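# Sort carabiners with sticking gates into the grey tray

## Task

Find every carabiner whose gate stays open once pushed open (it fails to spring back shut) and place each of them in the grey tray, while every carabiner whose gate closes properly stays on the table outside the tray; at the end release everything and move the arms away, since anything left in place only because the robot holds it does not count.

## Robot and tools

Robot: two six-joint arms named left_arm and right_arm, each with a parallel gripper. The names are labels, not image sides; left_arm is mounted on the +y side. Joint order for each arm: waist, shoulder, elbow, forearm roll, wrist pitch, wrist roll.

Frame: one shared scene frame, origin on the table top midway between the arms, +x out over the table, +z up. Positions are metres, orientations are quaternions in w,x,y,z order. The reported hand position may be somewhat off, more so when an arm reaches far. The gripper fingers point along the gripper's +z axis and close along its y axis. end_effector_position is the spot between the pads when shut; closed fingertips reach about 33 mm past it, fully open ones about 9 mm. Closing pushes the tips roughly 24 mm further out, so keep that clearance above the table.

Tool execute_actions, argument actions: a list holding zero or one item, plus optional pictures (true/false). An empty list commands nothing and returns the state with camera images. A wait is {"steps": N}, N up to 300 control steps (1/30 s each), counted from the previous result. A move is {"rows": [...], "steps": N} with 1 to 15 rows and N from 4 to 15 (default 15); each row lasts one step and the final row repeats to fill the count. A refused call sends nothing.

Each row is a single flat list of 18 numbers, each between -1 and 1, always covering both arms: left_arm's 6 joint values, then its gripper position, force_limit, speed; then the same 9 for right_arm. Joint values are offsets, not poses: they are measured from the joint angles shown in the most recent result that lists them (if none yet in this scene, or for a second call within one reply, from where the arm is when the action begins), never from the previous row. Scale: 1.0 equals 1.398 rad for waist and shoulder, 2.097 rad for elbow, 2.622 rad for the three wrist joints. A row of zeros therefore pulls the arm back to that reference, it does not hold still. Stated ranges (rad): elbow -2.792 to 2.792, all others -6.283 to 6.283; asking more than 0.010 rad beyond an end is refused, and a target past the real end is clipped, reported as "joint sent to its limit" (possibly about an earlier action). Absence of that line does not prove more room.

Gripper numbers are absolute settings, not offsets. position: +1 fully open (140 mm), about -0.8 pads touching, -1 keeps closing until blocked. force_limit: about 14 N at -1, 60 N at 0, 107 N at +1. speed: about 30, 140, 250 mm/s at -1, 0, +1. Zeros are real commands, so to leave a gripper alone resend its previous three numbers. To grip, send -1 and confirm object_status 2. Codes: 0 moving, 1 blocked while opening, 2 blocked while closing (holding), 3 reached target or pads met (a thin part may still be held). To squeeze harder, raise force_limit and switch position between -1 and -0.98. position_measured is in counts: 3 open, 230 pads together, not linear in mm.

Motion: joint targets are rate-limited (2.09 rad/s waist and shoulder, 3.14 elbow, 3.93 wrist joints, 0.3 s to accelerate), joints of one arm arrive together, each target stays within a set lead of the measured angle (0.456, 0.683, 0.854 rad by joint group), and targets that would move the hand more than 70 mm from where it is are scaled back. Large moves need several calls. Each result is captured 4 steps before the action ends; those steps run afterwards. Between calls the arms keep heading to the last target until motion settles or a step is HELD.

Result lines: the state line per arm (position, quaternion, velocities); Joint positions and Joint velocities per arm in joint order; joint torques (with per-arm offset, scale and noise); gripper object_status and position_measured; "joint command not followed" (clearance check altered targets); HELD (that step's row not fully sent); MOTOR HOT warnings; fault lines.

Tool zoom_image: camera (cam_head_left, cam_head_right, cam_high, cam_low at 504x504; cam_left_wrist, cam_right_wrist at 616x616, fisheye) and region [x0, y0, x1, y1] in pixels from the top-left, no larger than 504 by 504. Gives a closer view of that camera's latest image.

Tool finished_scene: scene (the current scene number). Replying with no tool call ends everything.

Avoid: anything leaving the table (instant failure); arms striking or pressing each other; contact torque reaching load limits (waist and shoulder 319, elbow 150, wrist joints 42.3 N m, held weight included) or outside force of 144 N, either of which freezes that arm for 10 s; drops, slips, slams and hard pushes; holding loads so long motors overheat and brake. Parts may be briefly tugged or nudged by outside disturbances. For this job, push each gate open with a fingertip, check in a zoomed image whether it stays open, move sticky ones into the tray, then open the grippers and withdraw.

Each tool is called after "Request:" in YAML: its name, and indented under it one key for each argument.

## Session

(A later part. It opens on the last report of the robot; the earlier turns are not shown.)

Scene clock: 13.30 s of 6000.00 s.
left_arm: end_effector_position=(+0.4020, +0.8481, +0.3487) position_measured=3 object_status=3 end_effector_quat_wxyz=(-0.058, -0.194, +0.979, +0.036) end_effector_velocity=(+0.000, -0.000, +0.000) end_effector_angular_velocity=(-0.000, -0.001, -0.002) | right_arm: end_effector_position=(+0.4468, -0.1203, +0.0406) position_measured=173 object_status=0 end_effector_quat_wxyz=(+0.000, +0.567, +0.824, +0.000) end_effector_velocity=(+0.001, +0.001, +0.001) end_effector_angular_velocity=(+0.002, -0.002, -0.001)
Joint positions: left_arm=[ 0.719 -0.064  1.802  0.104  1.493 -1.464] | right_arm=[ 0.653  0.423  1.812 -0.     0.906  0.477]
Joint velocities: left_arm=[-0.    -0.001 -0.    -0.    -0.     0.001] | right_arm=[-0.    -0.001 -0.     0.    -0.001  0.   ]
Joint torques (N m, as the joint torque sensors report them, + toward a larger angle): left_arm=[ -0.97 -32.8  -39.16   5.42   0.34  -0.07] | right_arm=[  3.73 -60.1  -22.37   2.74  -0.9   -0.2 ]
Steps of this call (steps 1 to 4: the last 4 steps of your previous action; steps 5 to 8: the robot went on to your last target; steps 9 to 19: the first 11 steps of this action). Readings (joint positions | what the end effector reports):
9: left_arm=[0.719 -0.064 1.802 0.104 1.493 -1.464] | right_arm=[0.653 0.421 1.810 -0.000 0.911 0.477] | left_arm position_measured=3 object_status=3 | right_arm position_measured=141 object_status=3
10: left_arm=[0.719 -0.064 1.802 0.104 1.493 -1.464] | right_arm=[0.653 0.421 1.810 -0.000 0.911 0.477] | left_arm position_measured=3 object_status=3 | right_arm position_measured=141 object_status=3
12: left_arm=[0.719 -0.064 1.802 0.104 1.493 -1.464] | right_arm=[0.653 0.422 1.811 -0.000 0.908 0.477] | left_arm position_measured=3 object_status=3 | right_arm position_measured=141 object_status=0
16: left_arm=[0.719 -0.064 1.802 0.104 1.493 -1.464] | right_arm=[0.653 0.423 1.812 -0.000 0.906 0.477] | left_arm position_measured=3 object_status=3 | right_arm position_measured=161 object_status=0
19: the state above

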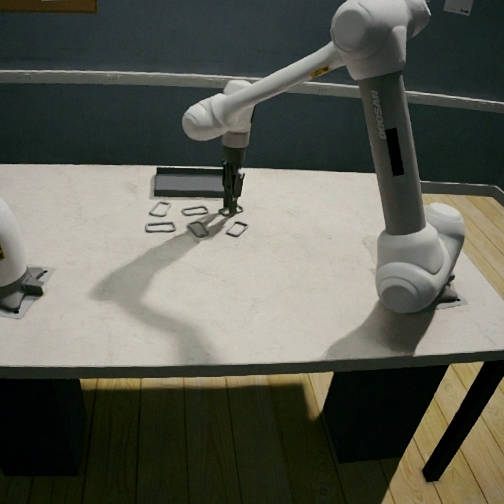

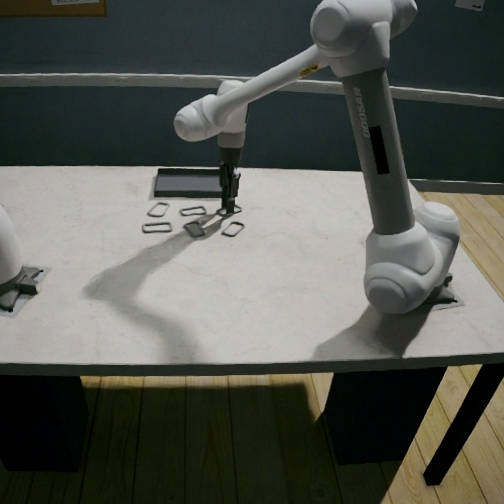

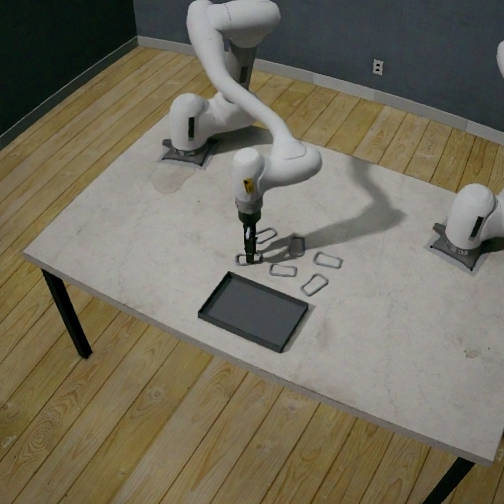

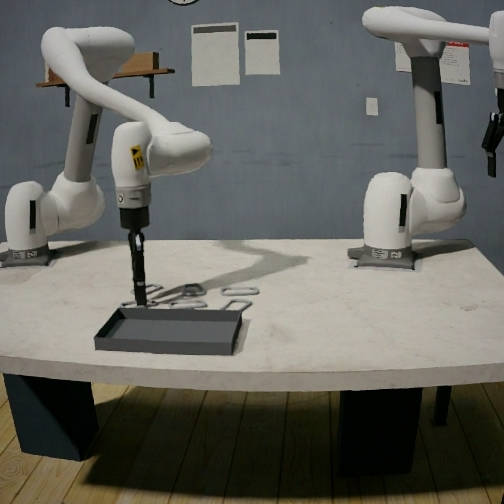

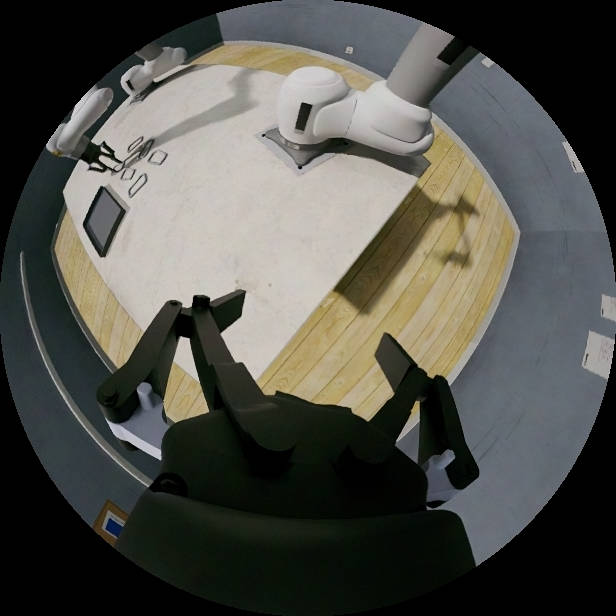

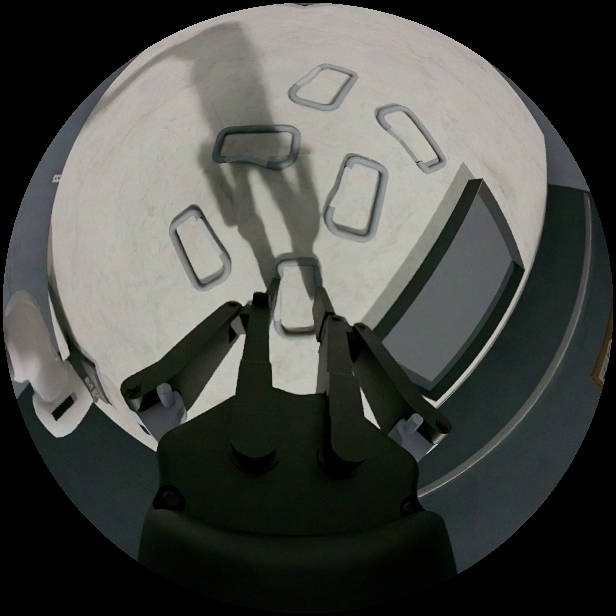

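Request:
execute_actions:
  actions:
    - {"rows":[[0,0,0,0,0,0,1,0,0.5,0,-0.0014,-0.0007,0,0.0014,0,-0.35,-0.4,-0.3],[0,0,0,0,0,0,1,0,0.5,0,-0.0022,-0.0011,0,0.0022,0,-0.35,-0.4,-0.3],[0,0,0,0,0,0,1,0,0.5,0,-0.0022,-0.0011,0,0.0022,0,-0.35,-0.4,-0.3],[0,0,0,0,0,0,1,0,0.5,0,-0.0022,-0.0011,0,0.0022,0,-0.42,-0.4,-0.3]],"steps":13}
  pictures: true

Request:
zoom_image:
  camera: "cam_right_wrist"
  region: [240,230,360,350]

Request:
execute_actions:
  actions:
    - {"rows":[[0,0,0,0,0,0,1,0,0.5,0,0,0,0,0,0,-0.1,-0.4,0]],"steps":12}
  pictures: true

Request:
zoom_image:
  camera: "cam_right_wrist"
  region: [240,230,360,350]

Scene clock: 13.83 s of 6000.00 s.
left_arm: end_effector_position=(+0.4020, +0.8481, +0.3487) position_measured=3 object_status=3 end_effector_quat_wxyz=(-0.058, -0.194, +0.979, +0.036) end_effector_velocity=(+0.000, -0.000, -0.001) end_effector_angular_velocity=(-0.002, +0.000, +0.000) | right_arm: end_effector_position=(+0.4468, -0.1204, +0.0435) position_measured=182 object_status=0 end_effector_quat_wxyz=(+0.000, +0.567, +0.824, +0.000) end_effector_velocity=(+0.000, +0.001, +0.004) end_effector_angular_velocity=(+0.002, -0.001, +0.001)
Joint positions: left_arm=[ 0.719 -0.064  1.802  0.104  1.493 -1.464] | right_arm=[ 0.653  0.421  1.81  -0.     0.911  0.477]
Joint velocities: left_arm=[-0.     0.001 -0.    -0.001 -0.    -0.   ] | right_arm=[ 0.    -0.004 -0.002  0.001  0.003 -0.001]
Joint torques (N m, as the joint torque sensors report them, + toward a larger angle): left_arm=[ -0.41 -32.23 -39.08   5.44   0.45  -0.01] | right_arm=[  3.67 -76.08 -30.81   3.44  -0.11  -0.37]
Steps of this call (steps 1 to 4: the last 4 steps of your previous action; steps 5 to 7: the robot went on to your last target; steps 8 to 16: the first 9 steps of this action). Readings (joint positions | what the end effector reports):
8: left_arm=[0.719 -0.064 1.802 0.104 1.493 -1.464] | right_arm=[0.653 0.423 1.812 -0.000 0.906 0.477] | left_arm position_measured=3 object_status=3 | right_arm position_measured=173 object_status=3
9: left_arm=[0.719 -0.064 1.802 0.104 1.493 -1.464] | right_arm=[0.653 0.423 1.812 -0.000 0.906 0.477] | left_arm position_measured=3 object_status=3 | right_arm position_measured=173 object_status=3
11: left_arm=[0.719 -0.064 1.802 0.104 1.493 -1.464] | right_arm=[0.653 0.422 1.811 -0.000 0.909 0.477] | left_arm position_measured=3 object_status=3 | right_arm position_measured=173 object_status=0
15: left_arm=[0.719 -0.064 1.802 0.104 1.493 -1.464] | right_arm=[0.653 0.421 1.810 -0.000 0.911 0.477] | left_arm position_measured=3 object_status=3 | right_arm position_measured=182 object_status=0
16: the state above

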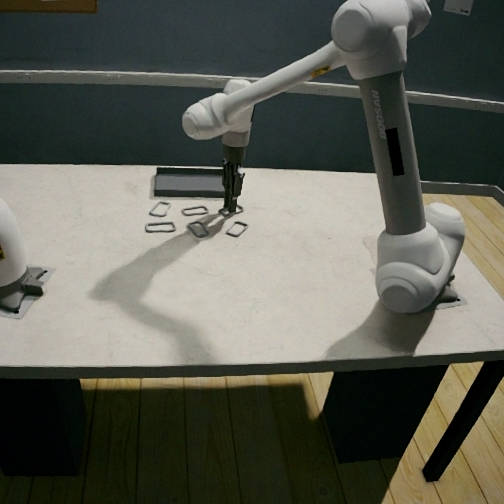

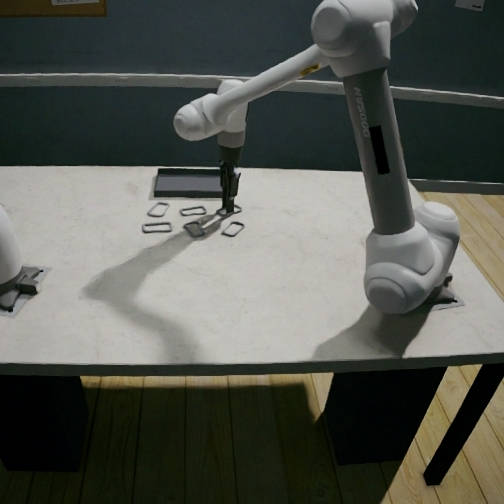

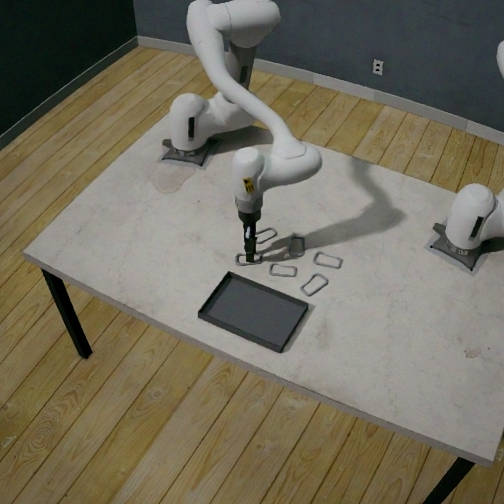

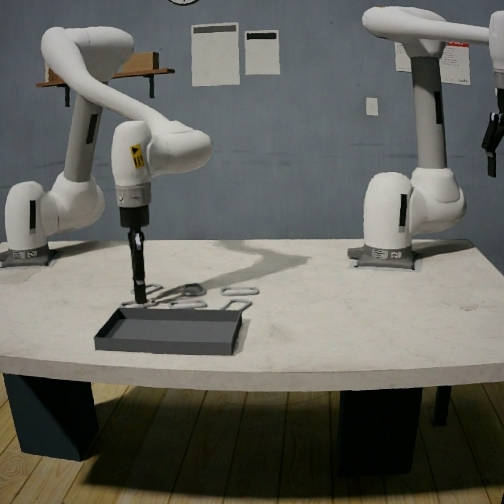

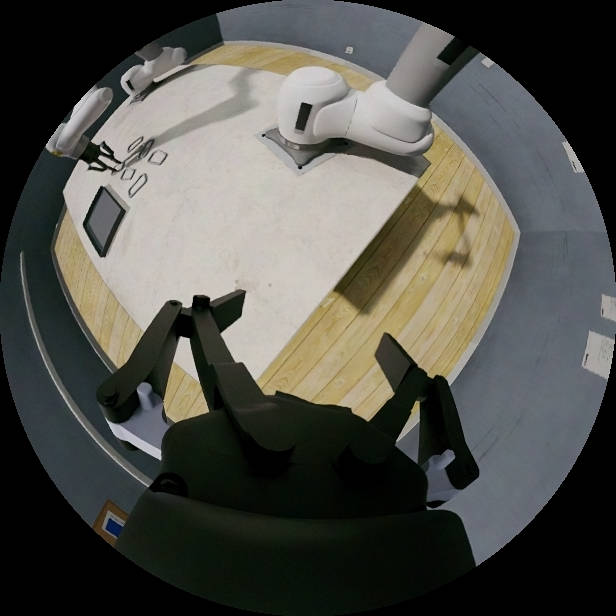

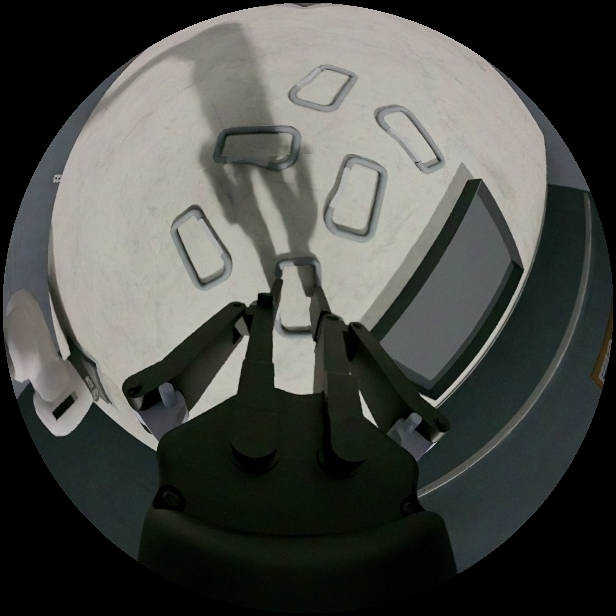

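Region (240, 230, 360, 350) of cam_right_wrist's 616x616 image, scaled by 4.200, with more detail than that image has.

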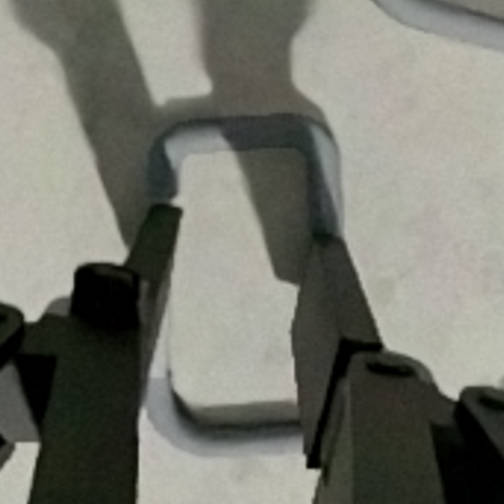

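Scene clock: 14.23 s of 6000.00 s.
left_arm: end_effector_position=(+0.4020, +0.8481, +0.3487) position_measured=3 object_status=3 end_effector_quat_wxyz=(-0.058, -0.194, +0.979, +0.036) end_effector_velocity=(+0.000, -0.000, -0.000) end_effector_angular_velocity=(-0.002, -0.001, +0.002) | right_arm: end_effector_position=(+0.4468, -0.1203, +0.0437) position_measured=141 object_status=0 end_effector_quat_wxyz=(+0.000, +0.567, +0.824, +0.000) end_effector_velocity=(-0.000, -0.000, -0.000) end_effector_angular_velocity=(-0.001, +0.000, +0.000)
Joint positions: left_arm=[ 0.719 -0.064  1.802  0.104  1.493 -1.464] | right_arm=[ 0.653  0.42   1.81  -0.     0.912  0.477]
Joint velocities: left_arm=[ 0.001  0.     0.    -0.002  0.    -0.001] | right_arm=[-0.     0.     0.    -0.001  0.    -0.   ]
Joint torques (N m, as the joint torque sensors report them, + toward a larger angle): left_arm=[ -0.29 -32.52 -39.25   5.33   0.45  -0.05] | right_arm=[  3.25 -77.66 -31.29   3.49  -0.09  -0.39]
Steps of this call (steps 1 to 4: the last 4 steps of your previous action; steps 5 to 12: the first 8 steps of this action, its rows measured from where the robot was after step 4). Readings (joint positions | what the end effector reports):
4: left_arm=[0.719 -0.064 1.802 0.104 1.493 -1.464] | right_arm=[0.653 0.420 1.810 -0.000 0.912 0.477] | left_arm position_measured=3 object_status=3 | right_arm position_measured=182 object_status=3
5: left_arm=[0.719 -0.064 1.802 0.104 1.493 -1.464] | right_arm=[0.653 0.420 1.810 -0.000 0.912 0.477] | left_arm position_measured=3 object_status=3 | right_arm position_measured=182 object_status=0
6: left_arm=[0.719 -0.064 1.802 0.104 1.493 -1.464] | right_arm=[0.653 0.420 1.810 -0.000 0.912 0.477] | left_arm position_measured=3 object_status=3 | right_arm position_measured=179 object_status=0
8: left_arm=[0.719 -0.064 1.802 0.104 1.493 -1.464] | right_arm=[0.653 0.420 1.810 -0.000 0.912 0.477] | left_arm position_measured=3 object_status=3 | right_arm position_measured=164 object_status=0
12: the state above

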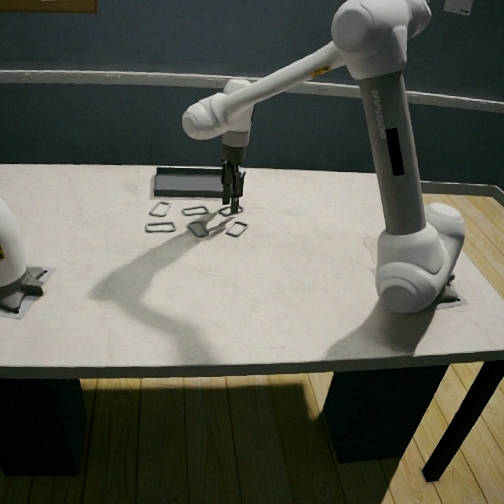

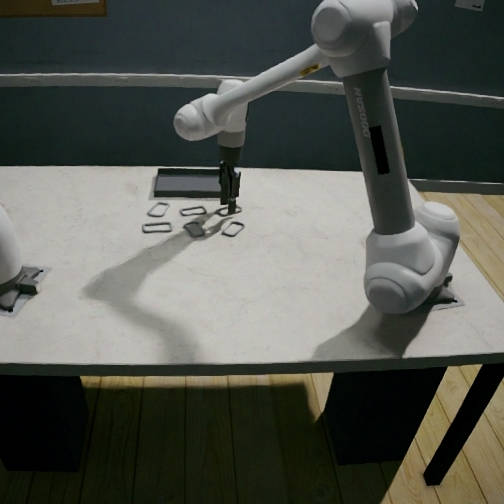

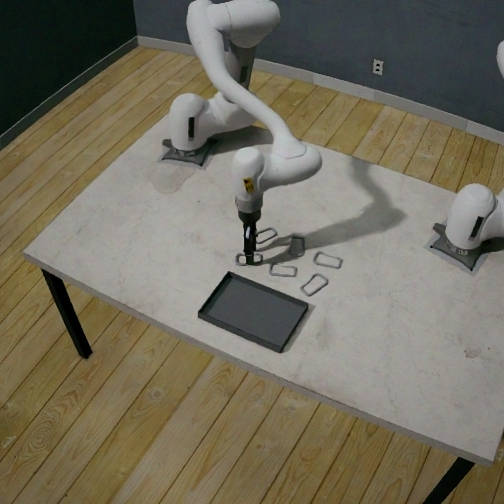

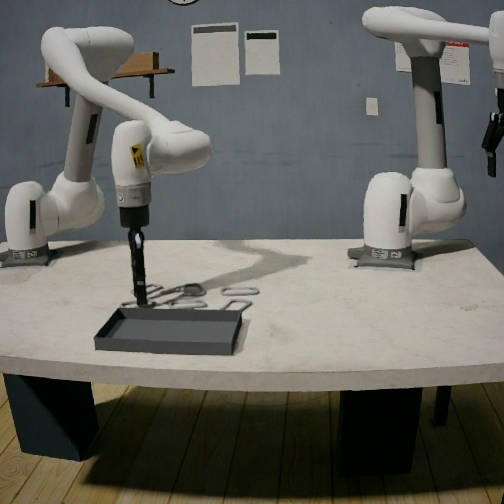

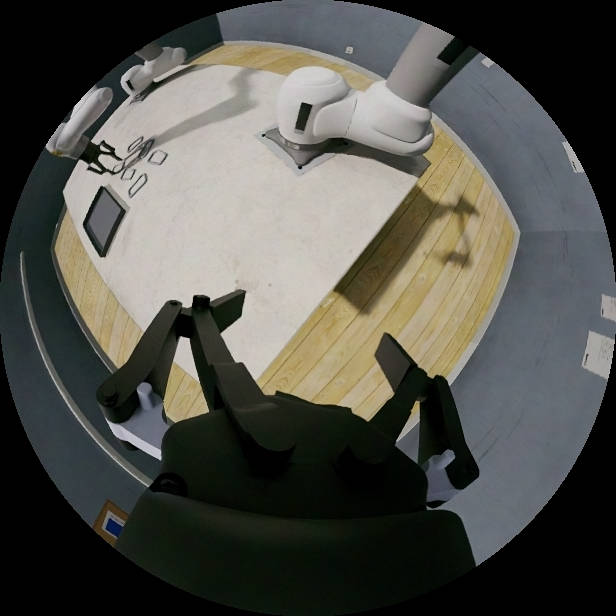

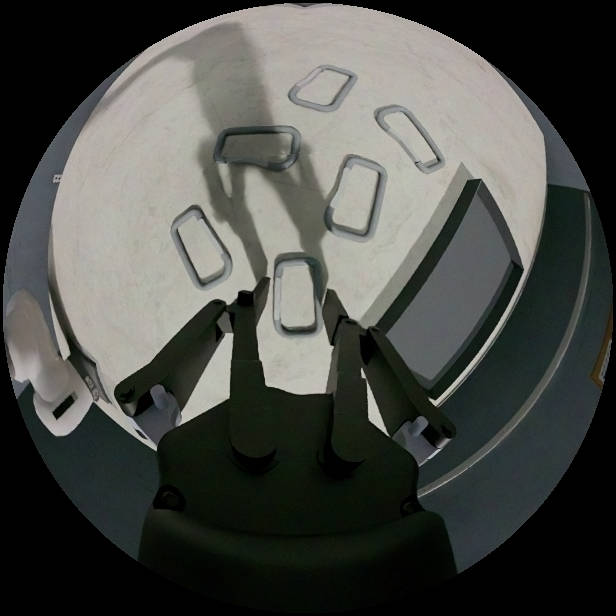

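Region (240, 230, 360, 350) of cam_right_wrist's 616x616 image, scaled by 4.200, with more detail than that image has.

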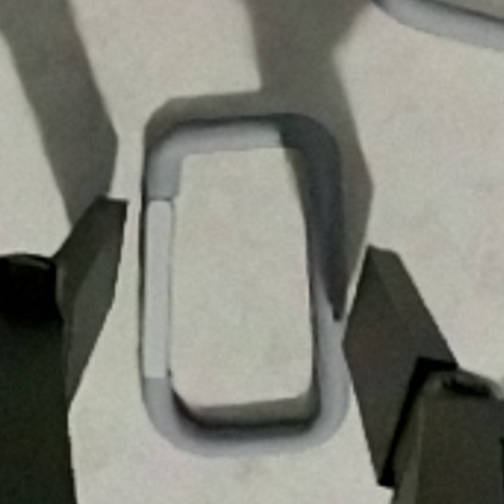

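Request:
execute_actions:
  actions:
    - {"rows":[[0,0,0,0,0,0,1,0,0.5,-0.0072,-0.0032,0.004,0,-0.0015,-0.0038,-0.1,-0.4,0],[0,0,0,0,0,0,1,0,0.5,-0.0072,-0.0032,0.004,0,-0.0015,-0.0038,-0.1,-0.4,0],[0,0,0,0,0,0,1,0,0.5,-0.0072,-0.0032,0.004,0,-0.0015,-0.0038,-0.1,-0.4,0],[0,0,0,0,0,0,1,0,0.5,-0.0072,-0.0032,0.004,0,-0.0015,-0.0038,-0.1,-0.4,0],[0,0,0,0,0,0,1,0,0.5,-0.0072,-0.0032,0.004,0,-0.0015,-0.0038,-0.1,-0.4,0],[0,0,0,0,0,0,1,0,0.5,-0.0072,-0.0032,0.004,0,-0.0015,-0.0038,-0.42,-0.4,-0.3]],"steps":15}

Request:
execute_actions:
  actions:
    - {"steps":4}
  pictures: true

Request:
zoom_image:
  camera: "cam_right_wrist"
  region: [240,230,360,350]

Request:
execute_actions:
  actions:
    - {"rows":[[0,0,0,0,0,0,1,0,0.5,0,0,0,0,0,0,-0.1,-0.4,0]],"steps":12}
  pictures: true

Request:
zoom_image:
  camera: "cam_right_wrist"
  region: [240,230,360,350]

Scene clock: 14.97 s of 6000.00 s.
left_arm: end_effector_position=(+0.4020, +0.8481, +0.3487) position_measured=3 object_status=3 end_effector_quat_wxyz=(-0.058, -0.194, +0.979, +0.036) end_effector_velocity=(+0.000, -0.000, +0.000) end_effector_angular_velocity=(+0.001, -0.001, +0.001) | right_arm: end_effector_position=(+0.4495, -0.1275, +0.0431) position_measured=166 object_status=0 end_effector_quat_wxyz=(+0.000, +0.567, +0.824, +0.000) end_effector_velocity=(+0.000, -0.002, -0.001) end_effector_angular_velocity=(-0.000, +0.001, -0.001)
Joint positions: left_arm=[ 0.719 -0.064  1.802  0.104  1.493 -1.464] | right_arm=[ 0.643  0.416  1.818 -0.     0.908  0.467]
Joint velocities: left_arm=[-0.001 -0.001  0.     0.    -0.    -0.002] | right_arm=[-0.002 -0.     0.002  0.001 -0.001 -0.002]
Joint torques (N m, as the joint torque sensors report them, + toward a larger angle): left_arm=[ -0.07 -32.32 -39.09   5.41   0.37   0.06] | right_arm=[  3.72 -72.84 -30.28   3.6   -0.18  -0.12]
Steps of this call (steps 1 to 4: the last 4 steps of your previous action; steps 5 to 11: the robot went on to your last target; steps 12 to 22: the first 11 steps of this action). Readings (joint positions | what the end effector reports):
12: left_arm=[0.719 -0.064 1.802 0.104 1.493 -1.464] | right_arm=[0.653 0.420 1.810 -0.000 0.912 0.477] | left_arm position_measured=3 object_status=3 | right_arm position_measured=141 object_status=3
13: left_arm=[0.719 -0.064 1.802 0.104 1.493 -1.464] | right_arm=[0.651 0.419 1.811 -0.000 0.911 0.475] | left_arm position_measured=3 object_status=3 | right_arm position_measured=141 object_status=3
15: left_arm=[0.719 -0.064 1.802 0.104 1.493 -1.464] | right_arm=[0.646 0.417 1.815 -0.000 0.909 0.470] | left_arm position_measured=3 object_status=3 | right_arm position_measured=141 object_status=3
19: left_arm=[0.719 -0.064 1.802 0.104 1.493 -1.464] | right_arm=[0.643 0.416 1.818 -0.000 0.908 0.467] | left_arm position_measured=3 object_status=3 | right_arm position_measured=149 object_status=0
22: the state above

Scene clock: 15.10 s of 6000.00 s.
left_arm: end_effector_position=(+0.4020, +0.8481, +0.3487) position_measured=3 object_status=3 end_effector_quat_wxyz=(-0.058, -0.194, +0.979, +0.036) end_effector_velocity=(-0.000, +0.000, -0.000) end_effector_angular_velocity=(-0.000, +0.001, +0.000) | right_arm: end_effector_position=(+0.4496, -0.1276, +0.0431) position_measured=182 object_status=0 end_effector_quat_wxyz=(+0.000, +0.567, +0.824, +0.000) end_effector_velocity=(+0.000, -0.000, -0.000) end_effector_angular_velocity=(-0.001, +0.001, +0.000)
Joint positions: left_arm=[ 0.719 -0.064  1.802  0.104  1.493 -1.464] | right_arm=[ 0.643  0.416  1.818 -0.     0.908  0.467]
Joint velocities: left_arm=[ 0.001  0.    -0.     0.     0.     0.001] | right_arm=[-0.     0.001  0.     0.     0.    -0.001]
Joint torques (N m, as the joint torque sensors report them, + toward a larger angle): left_arm=[ -0.33 -31.59 -39.26   5.42   0.4    0.03] | right_arm=[  2.04 -76.52 -31.36   3.31  -0.12  -0.64]
Kept back: nothing.
Steps of this call (steps 1 to 4: the last 4 steps of your previous action). Readings (joint positions | what the end effector reports):
1: left_arm=[0.719 -0.064 1.802 0.104 1.493 -1.464] | right_arm=[0.643 0.416 1.818 -0.000 0.908 0.467] | left_arm position_measured=3 object_status=3 | right_arm position_measured=172 object_status=0
2: left_arm=[0.719 -0.064 1.802 0.104 1.493 -1.464] | right_arm=[0.643 0.416 1.818 -0.000 0.908 0.467] | left_arm position_measured=3 object_status=3 | right_arm position_measured=178 object_status=0
4: the state above

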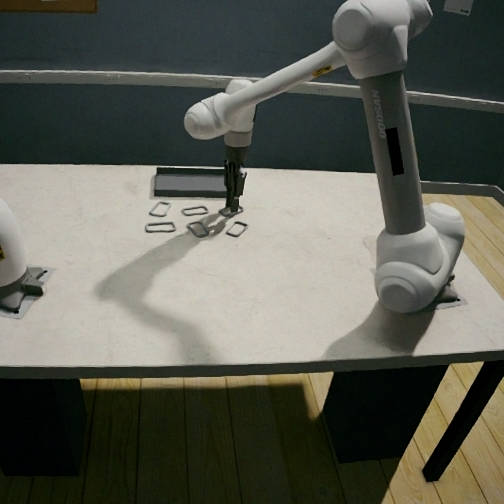

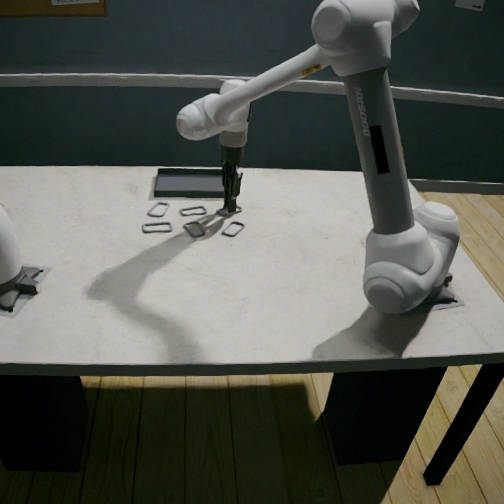

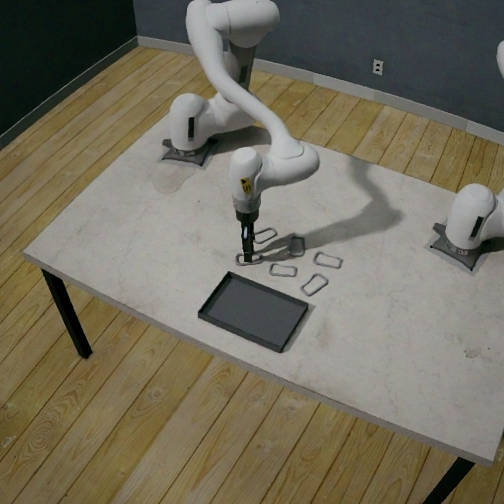

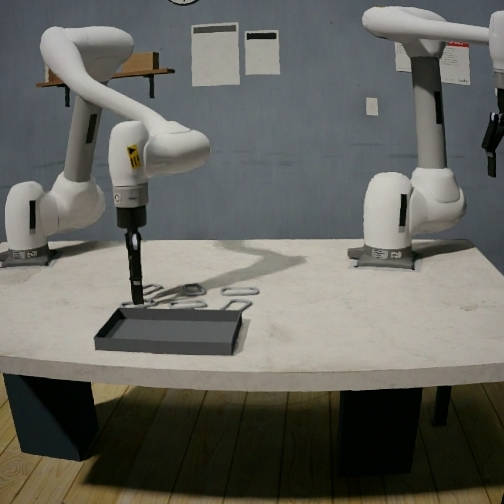

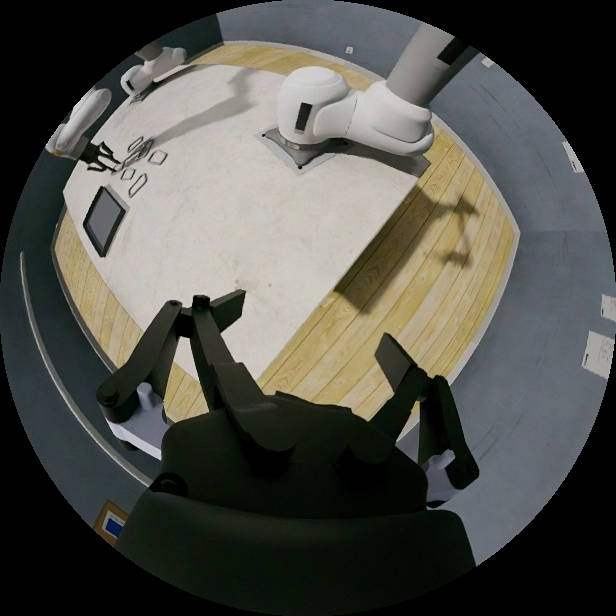

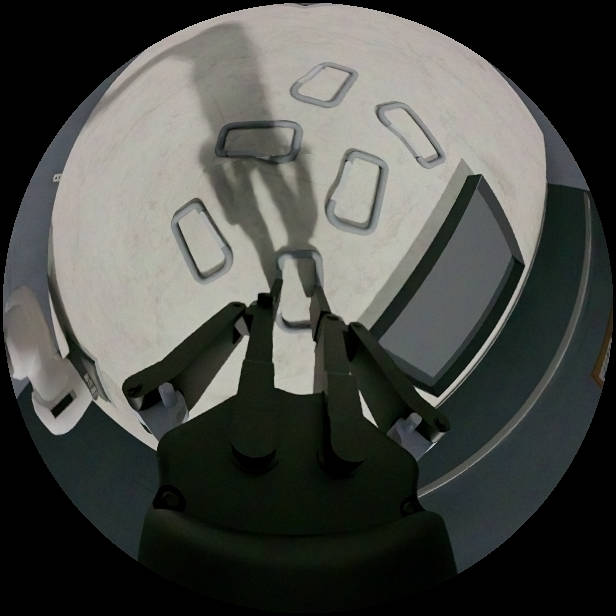

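Region (240, 230, 360, 350) of cam_right_wrist's 616x616 image, scaled by 4.200, with more detail than that image has.

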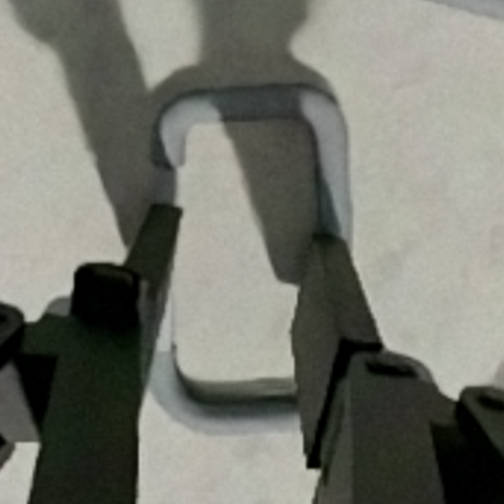

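Scene clock: 15.37 s of 6000.00 s.
left_arm: end_effector_position=(+0.4020, +0.8481, +0.3487) position_measured=3 object_status=3 end_effector_quat_wxyz=(-0.058, -0.194, +0.979, +0.036) end_effector_velocity=(+0.000, -0.001, +0.000) end_effector_angular_velocity=(-0.001, -0.001, -0.001) | right_arm: end_effector_position=(+0.4496, -0.1276, +0.0431) position_measured=141 object_status=0 end_effector_quat_wxyz=(+0.000, +0.567, +0.824, +0.000) end_effector_velocity=(-0.000, +0.000, -0.000) end_effector_angular_velocity=(+0.000, +0.000, -0.001)
Joint positions: left_arm=[ 0.719 -0.064  1.802  0.104  1.493 -1.464] | right_arm=[ 0.643  0.416  1.818 -0.     0.908  0.467]
Joint velocities: left_arm=[-0.001 -0.    -0.    -0.001 -0.     0.   ] | right_arm=[ 0.     0.     0.     0.    -0.     0.001]
Joint torques (N m, as the joint torque sensors report them, + toward a larger angle): left_arm=[  0.38 -31.94 -39.51   5.49   0.28   0.12] | right_arm=[  2.54 -76.05 -31.44   3.62  -0.4   -0.25]
Steps of this call (steps 1 to 8: the first 8 steps of this action). Readings (joint positions | what the end effector reports):
1: left_arm=[0.719 -0.064 1.802 0.104 1.493 -1.464] | right_arm=[0.643 0.416 1.818 -0.000 0.908 0.467] | left_arm position_measured=3 object_status=3 | right_arm position_measured=182 object_status=0
2: left_arm=[0.719 -0.064 1.802 0.104 1.493 -1.464] | right_arm=[0.643 0.416 1.818 -0.000 0.908 0.467] | left_arm position_measured=3 object_status=3 | right_arm position_measured=179 object_status=0
4: left_arm=[0.719 -0.064 1.802 0.104 1.493 -1.464] | right_arm=[0.643 0.416 1.818 -0.000 0.908 0.467] | left_arm position_measured=3 object_status=3 | right_arm position_measured=164 object_status=0
8: the state above

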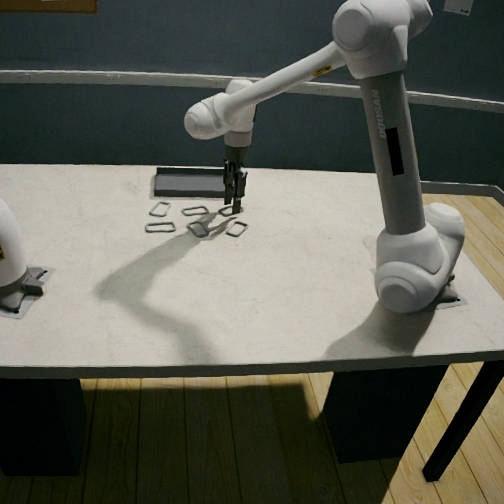

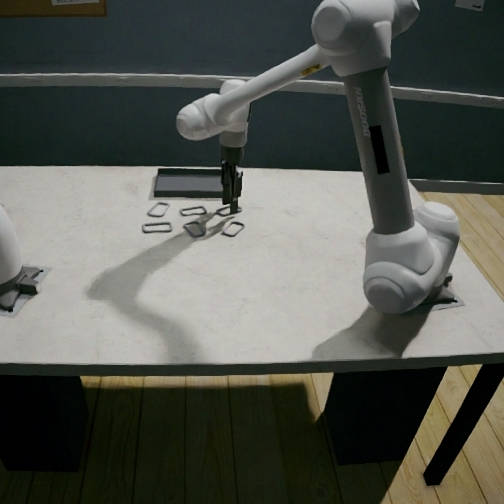

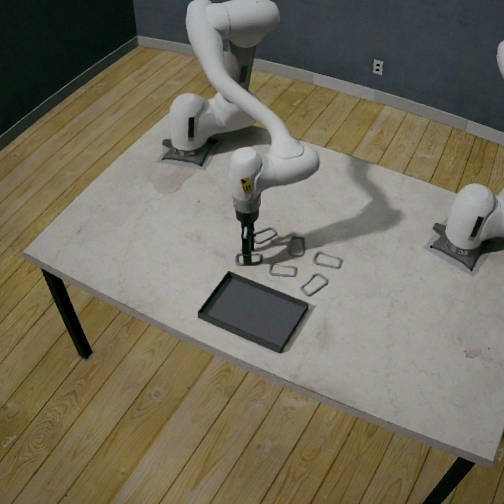

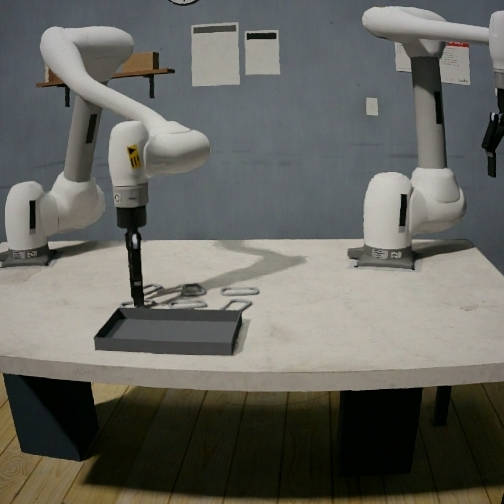

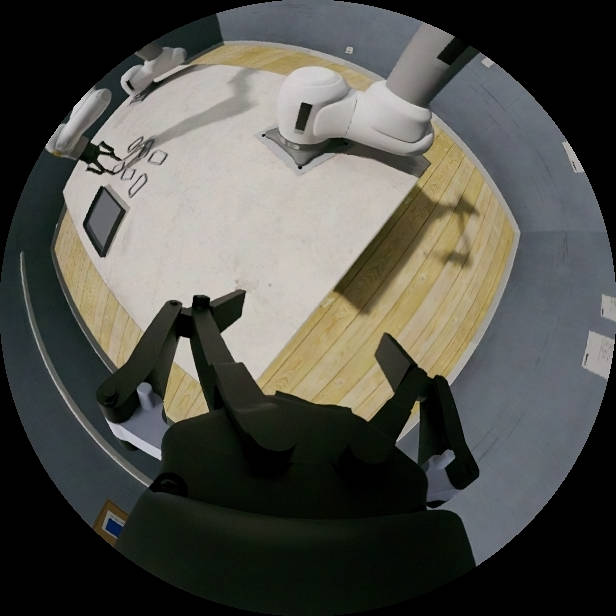

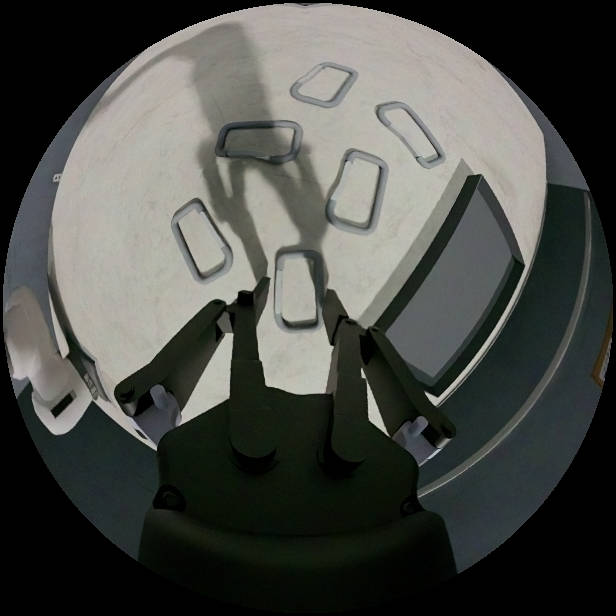

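Region (240, 230, 360, 350) of cam_right_wrist's 616x616 image, scaled by 4.200, with more detail than that image has.

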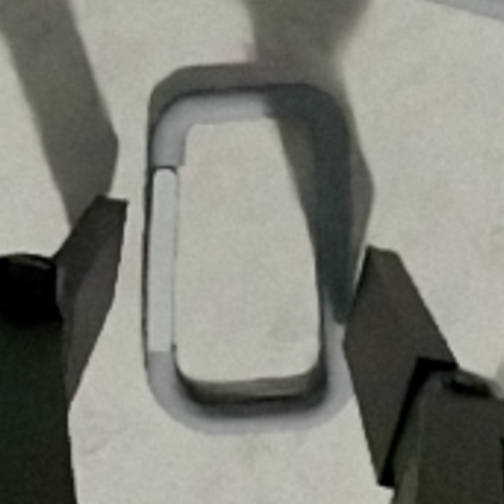

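Request:
execute_actions:
  actions:
    - {"rows":[[0,0,0,0,0,0,1,0,0.5,0,-0.028,-0.013,0,0.025,-0.04,-0.1,-0.4,0],[0,0,0,0,0,0,1,0,0.5,0,-0.028,-0.013,0,0.025,-0.04,-0.1,-0.4,0],[0,0,0,0,0,0,1,0,0.5,0,-0.028,-0.013,0,0.025,-0.04,-0.1,-0.4,0],[0,0,0,0,0,0,1,0,0.5,0,-0.028,-0.013,0,0.025,-0.04,-0.1,-0.4,0],[0,0,0,0,0,0,1,0,0.5,0.1123,-0.0768,0.0426,0,0.0067,-0.1125,-0.1,-0.4,0]],"steps":15}

Request:
execute_actions:
  actions:
    - {"steps":8}
  pictures: true

Request:
zoom_image:
  camera: "cam_right_wrist"
  region: [200,180,420,400]

Scene clock: 16.17 s of 6000.00 s.
left_arm: end_effector_position=(+0.4020, +0.8481, +0.3487) position_measured=3 object_status=3 end_effector_quat_wxyz=(-0.058, -0.194, +0.979, +0.036) end_effector_velocity=(+0.000, +0.000, -0.001) end_effector_angular_velocity=(+0.000, +0.001, +0.000) | right_arm: end_effector_position=(+0.3816, -0.1153, +0.0760) position_measured=141 object_status=3 end_effector_quat_wxyz=(+0.000, +0.440, +0.898, +0.001) end_effector_velocity=(-0.401, +0.046, -0.007) end_effector_angular_velocity=(-0.007, +0.005, +1.199)
Joint positions: left_arm=[ 0.719 -0.064  1.802  0.104  1.493 -1.464] | right_arm=[ 0.732  0.34   1.859 -0.     0.94   0.26 ]
Joint velocities: left_arm=[ 0.     0.001  0.     0.001 -0.    -0.   ] | right_arm=[ 0.526 -0.245  0.373  0.001 -0.119 -0.674]
Joint torques (N m, as the joint torque sensors report them, + toward a larger angle): left_arm=[ -0.25 -31.68 -39.11   5.35   0.33   0.05] | right_arm=[ -1.82 -70.36 -34.05   3.68  -0.01   0.07]
Steps of this call (steps 1 to 4: the last 4 steps of your previous action; steps 5 to 13: the robot went on to your last target; steps 14 to 24: the first 11 steps of this action). Readings (joint positions | what the end effector reports):
14: left_arm=[0.719 -0.064 1.802 0.104 1.493 -1.464] | right_arm=[0.643 0.416 1.818 -0.000 0.908 0.466] | left_arm position_measured=3 object_status=3 | right_arm position_measured=141 object_status=3
15: left_arm=[0.719 -0.064 1.802 0.104 1.493 -1.464] | right_arm=[0.643 0.413 1.817 -0.000 0.912 0.459] | left_arm position_measured=3 object_status=3 | right_arm position_measured=141 object_status=3
17: left_arm=[0.719 -0.064 1.802 0.104 1.493 -1.464] | right_arm=[0.643 0.396 1.804 -0.000 0.941 0.413] | left_arm position_measured=3 object_status=3 | right_arm position_measured=141 object_status=3
21: left_arm=[0.719 -0.064 1.802 0.104 1.493 -1.464] | right_arm=[0.673 0.365 1.815 -0.000 0.955 0.329] | left_arm position_measured=3 object_status=3 | right_arm position_measured=141 object_status=3
24: the state above

Scene clock: 16.43 s of 6000.00 s.
left_arm: end_effector_position=(+0.4020, +0.8481, +0.3487) position_measured=3 object_status=3 end_effector_quat_wxyz=(-0.058, -0.194, +0.979, +0.036) end_effector_velocity=(-0.001, +0.001, +0.000) end_effector_angular_velocity=(+0.000, -0.001, +0.001) | right_arm: end_effector_position=(+0.3310, -0.1120, +0.0747) position_measured=141 object_status=3 end_effector_quat_wxyz=(+0.000, +0.370, +0.929, +0.000) end_effector_velocity=(-0.012, -0.001, -0.001) end_effector_angular_velocity=(-0.000, +0.001, +0.039)
Joint positions: left_arm=[ 0.719 -0.064  1.802  0.104  1.493 -1.464] | right_arm=[ 0.798  0.309  1.906 -0.     0.925  0.174]
Joint velocities: left_arm=[ 0.002 -0.001 -0.    -0.     0.     0.001] | right_arm=[ 0.016 -0.008  0.013  0.    -0.004 -0.024]
Joint torques (N m, as the joint torque sensors report them, + toward a larger angle): left_arm=[ -0.37 -32.51 -38.67   5.53   0.35   0.02] | right_arm=[  2.03 -65.41 -32.11   3.7    0.16  -0.38]
Kept back: nothing.
Steps of this call (steps 1 to 4: the last 4 steps of your previous action; steps 5 to 8: the robot went on to your last target). Readings (joint positions | what the end effector reports):
1: left_arm=[0.719 -0.064 1.802 0.104 1.493 -1.464] | right_arm=[0.749 0.332 1.871 -0.000 0.937 0.237] | left_arm position_measured=3 object_status=3 | right_arm position_measured=141 object_status=3
2: left_arm=[0.719 -0.064 1.802 0.104 1.493 -1.464] | right_arm=[0.765 0.324 1.883 -0.000 0.933 0.217] | left_arm position_measured=3 object_status=3 | right_arm position_measured=141 object_status=3
4: left_arm=[0.719 -0.064 1.802 0.104 1.493 -1.464] | right_arm=[0.788 0.314 1.899 -0.000 0.928 0.187] | left_arm position_measured=3 object_status=3 | right_arm position_measured=141 object_status=3
8: the state above

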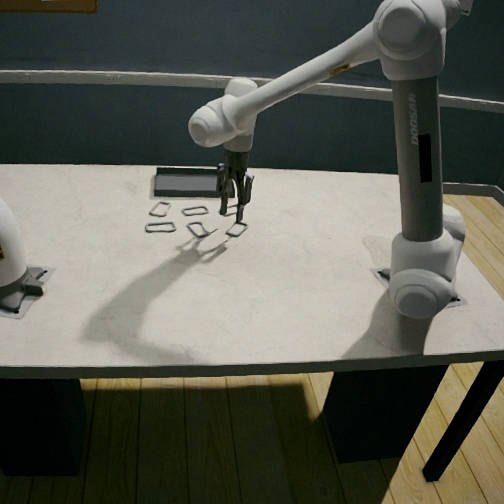

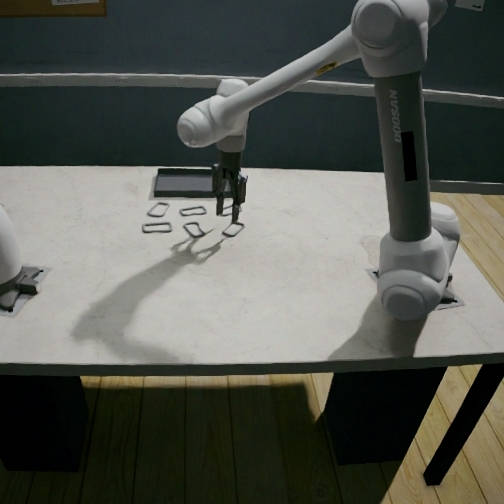

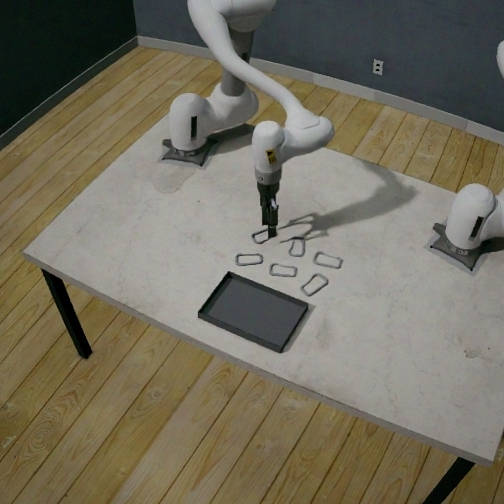

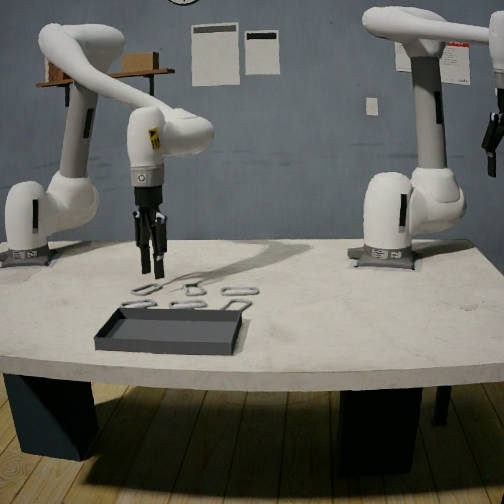

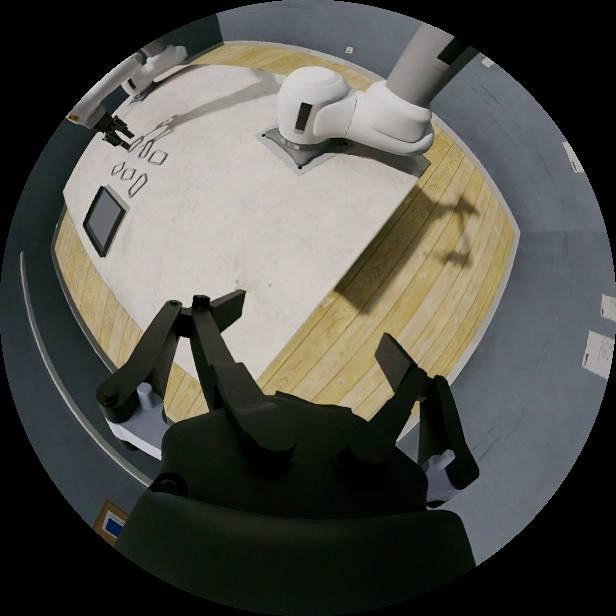

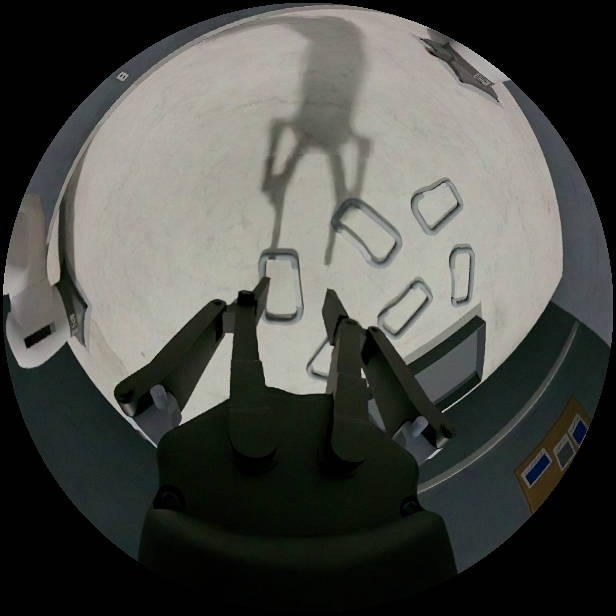

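Region (200, 180, 420, 400) of cam_right_wrist's 616x616 image, scaled by 2.291, with more detail than that image has.

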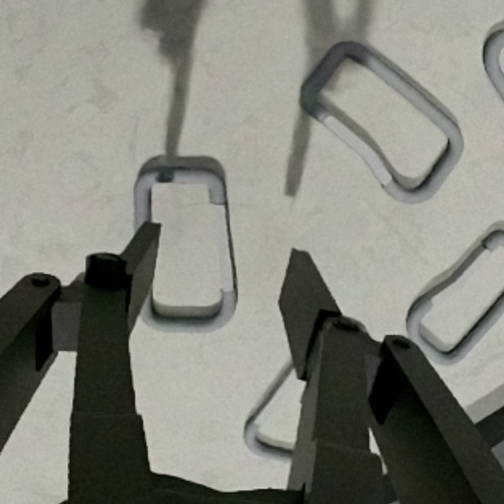

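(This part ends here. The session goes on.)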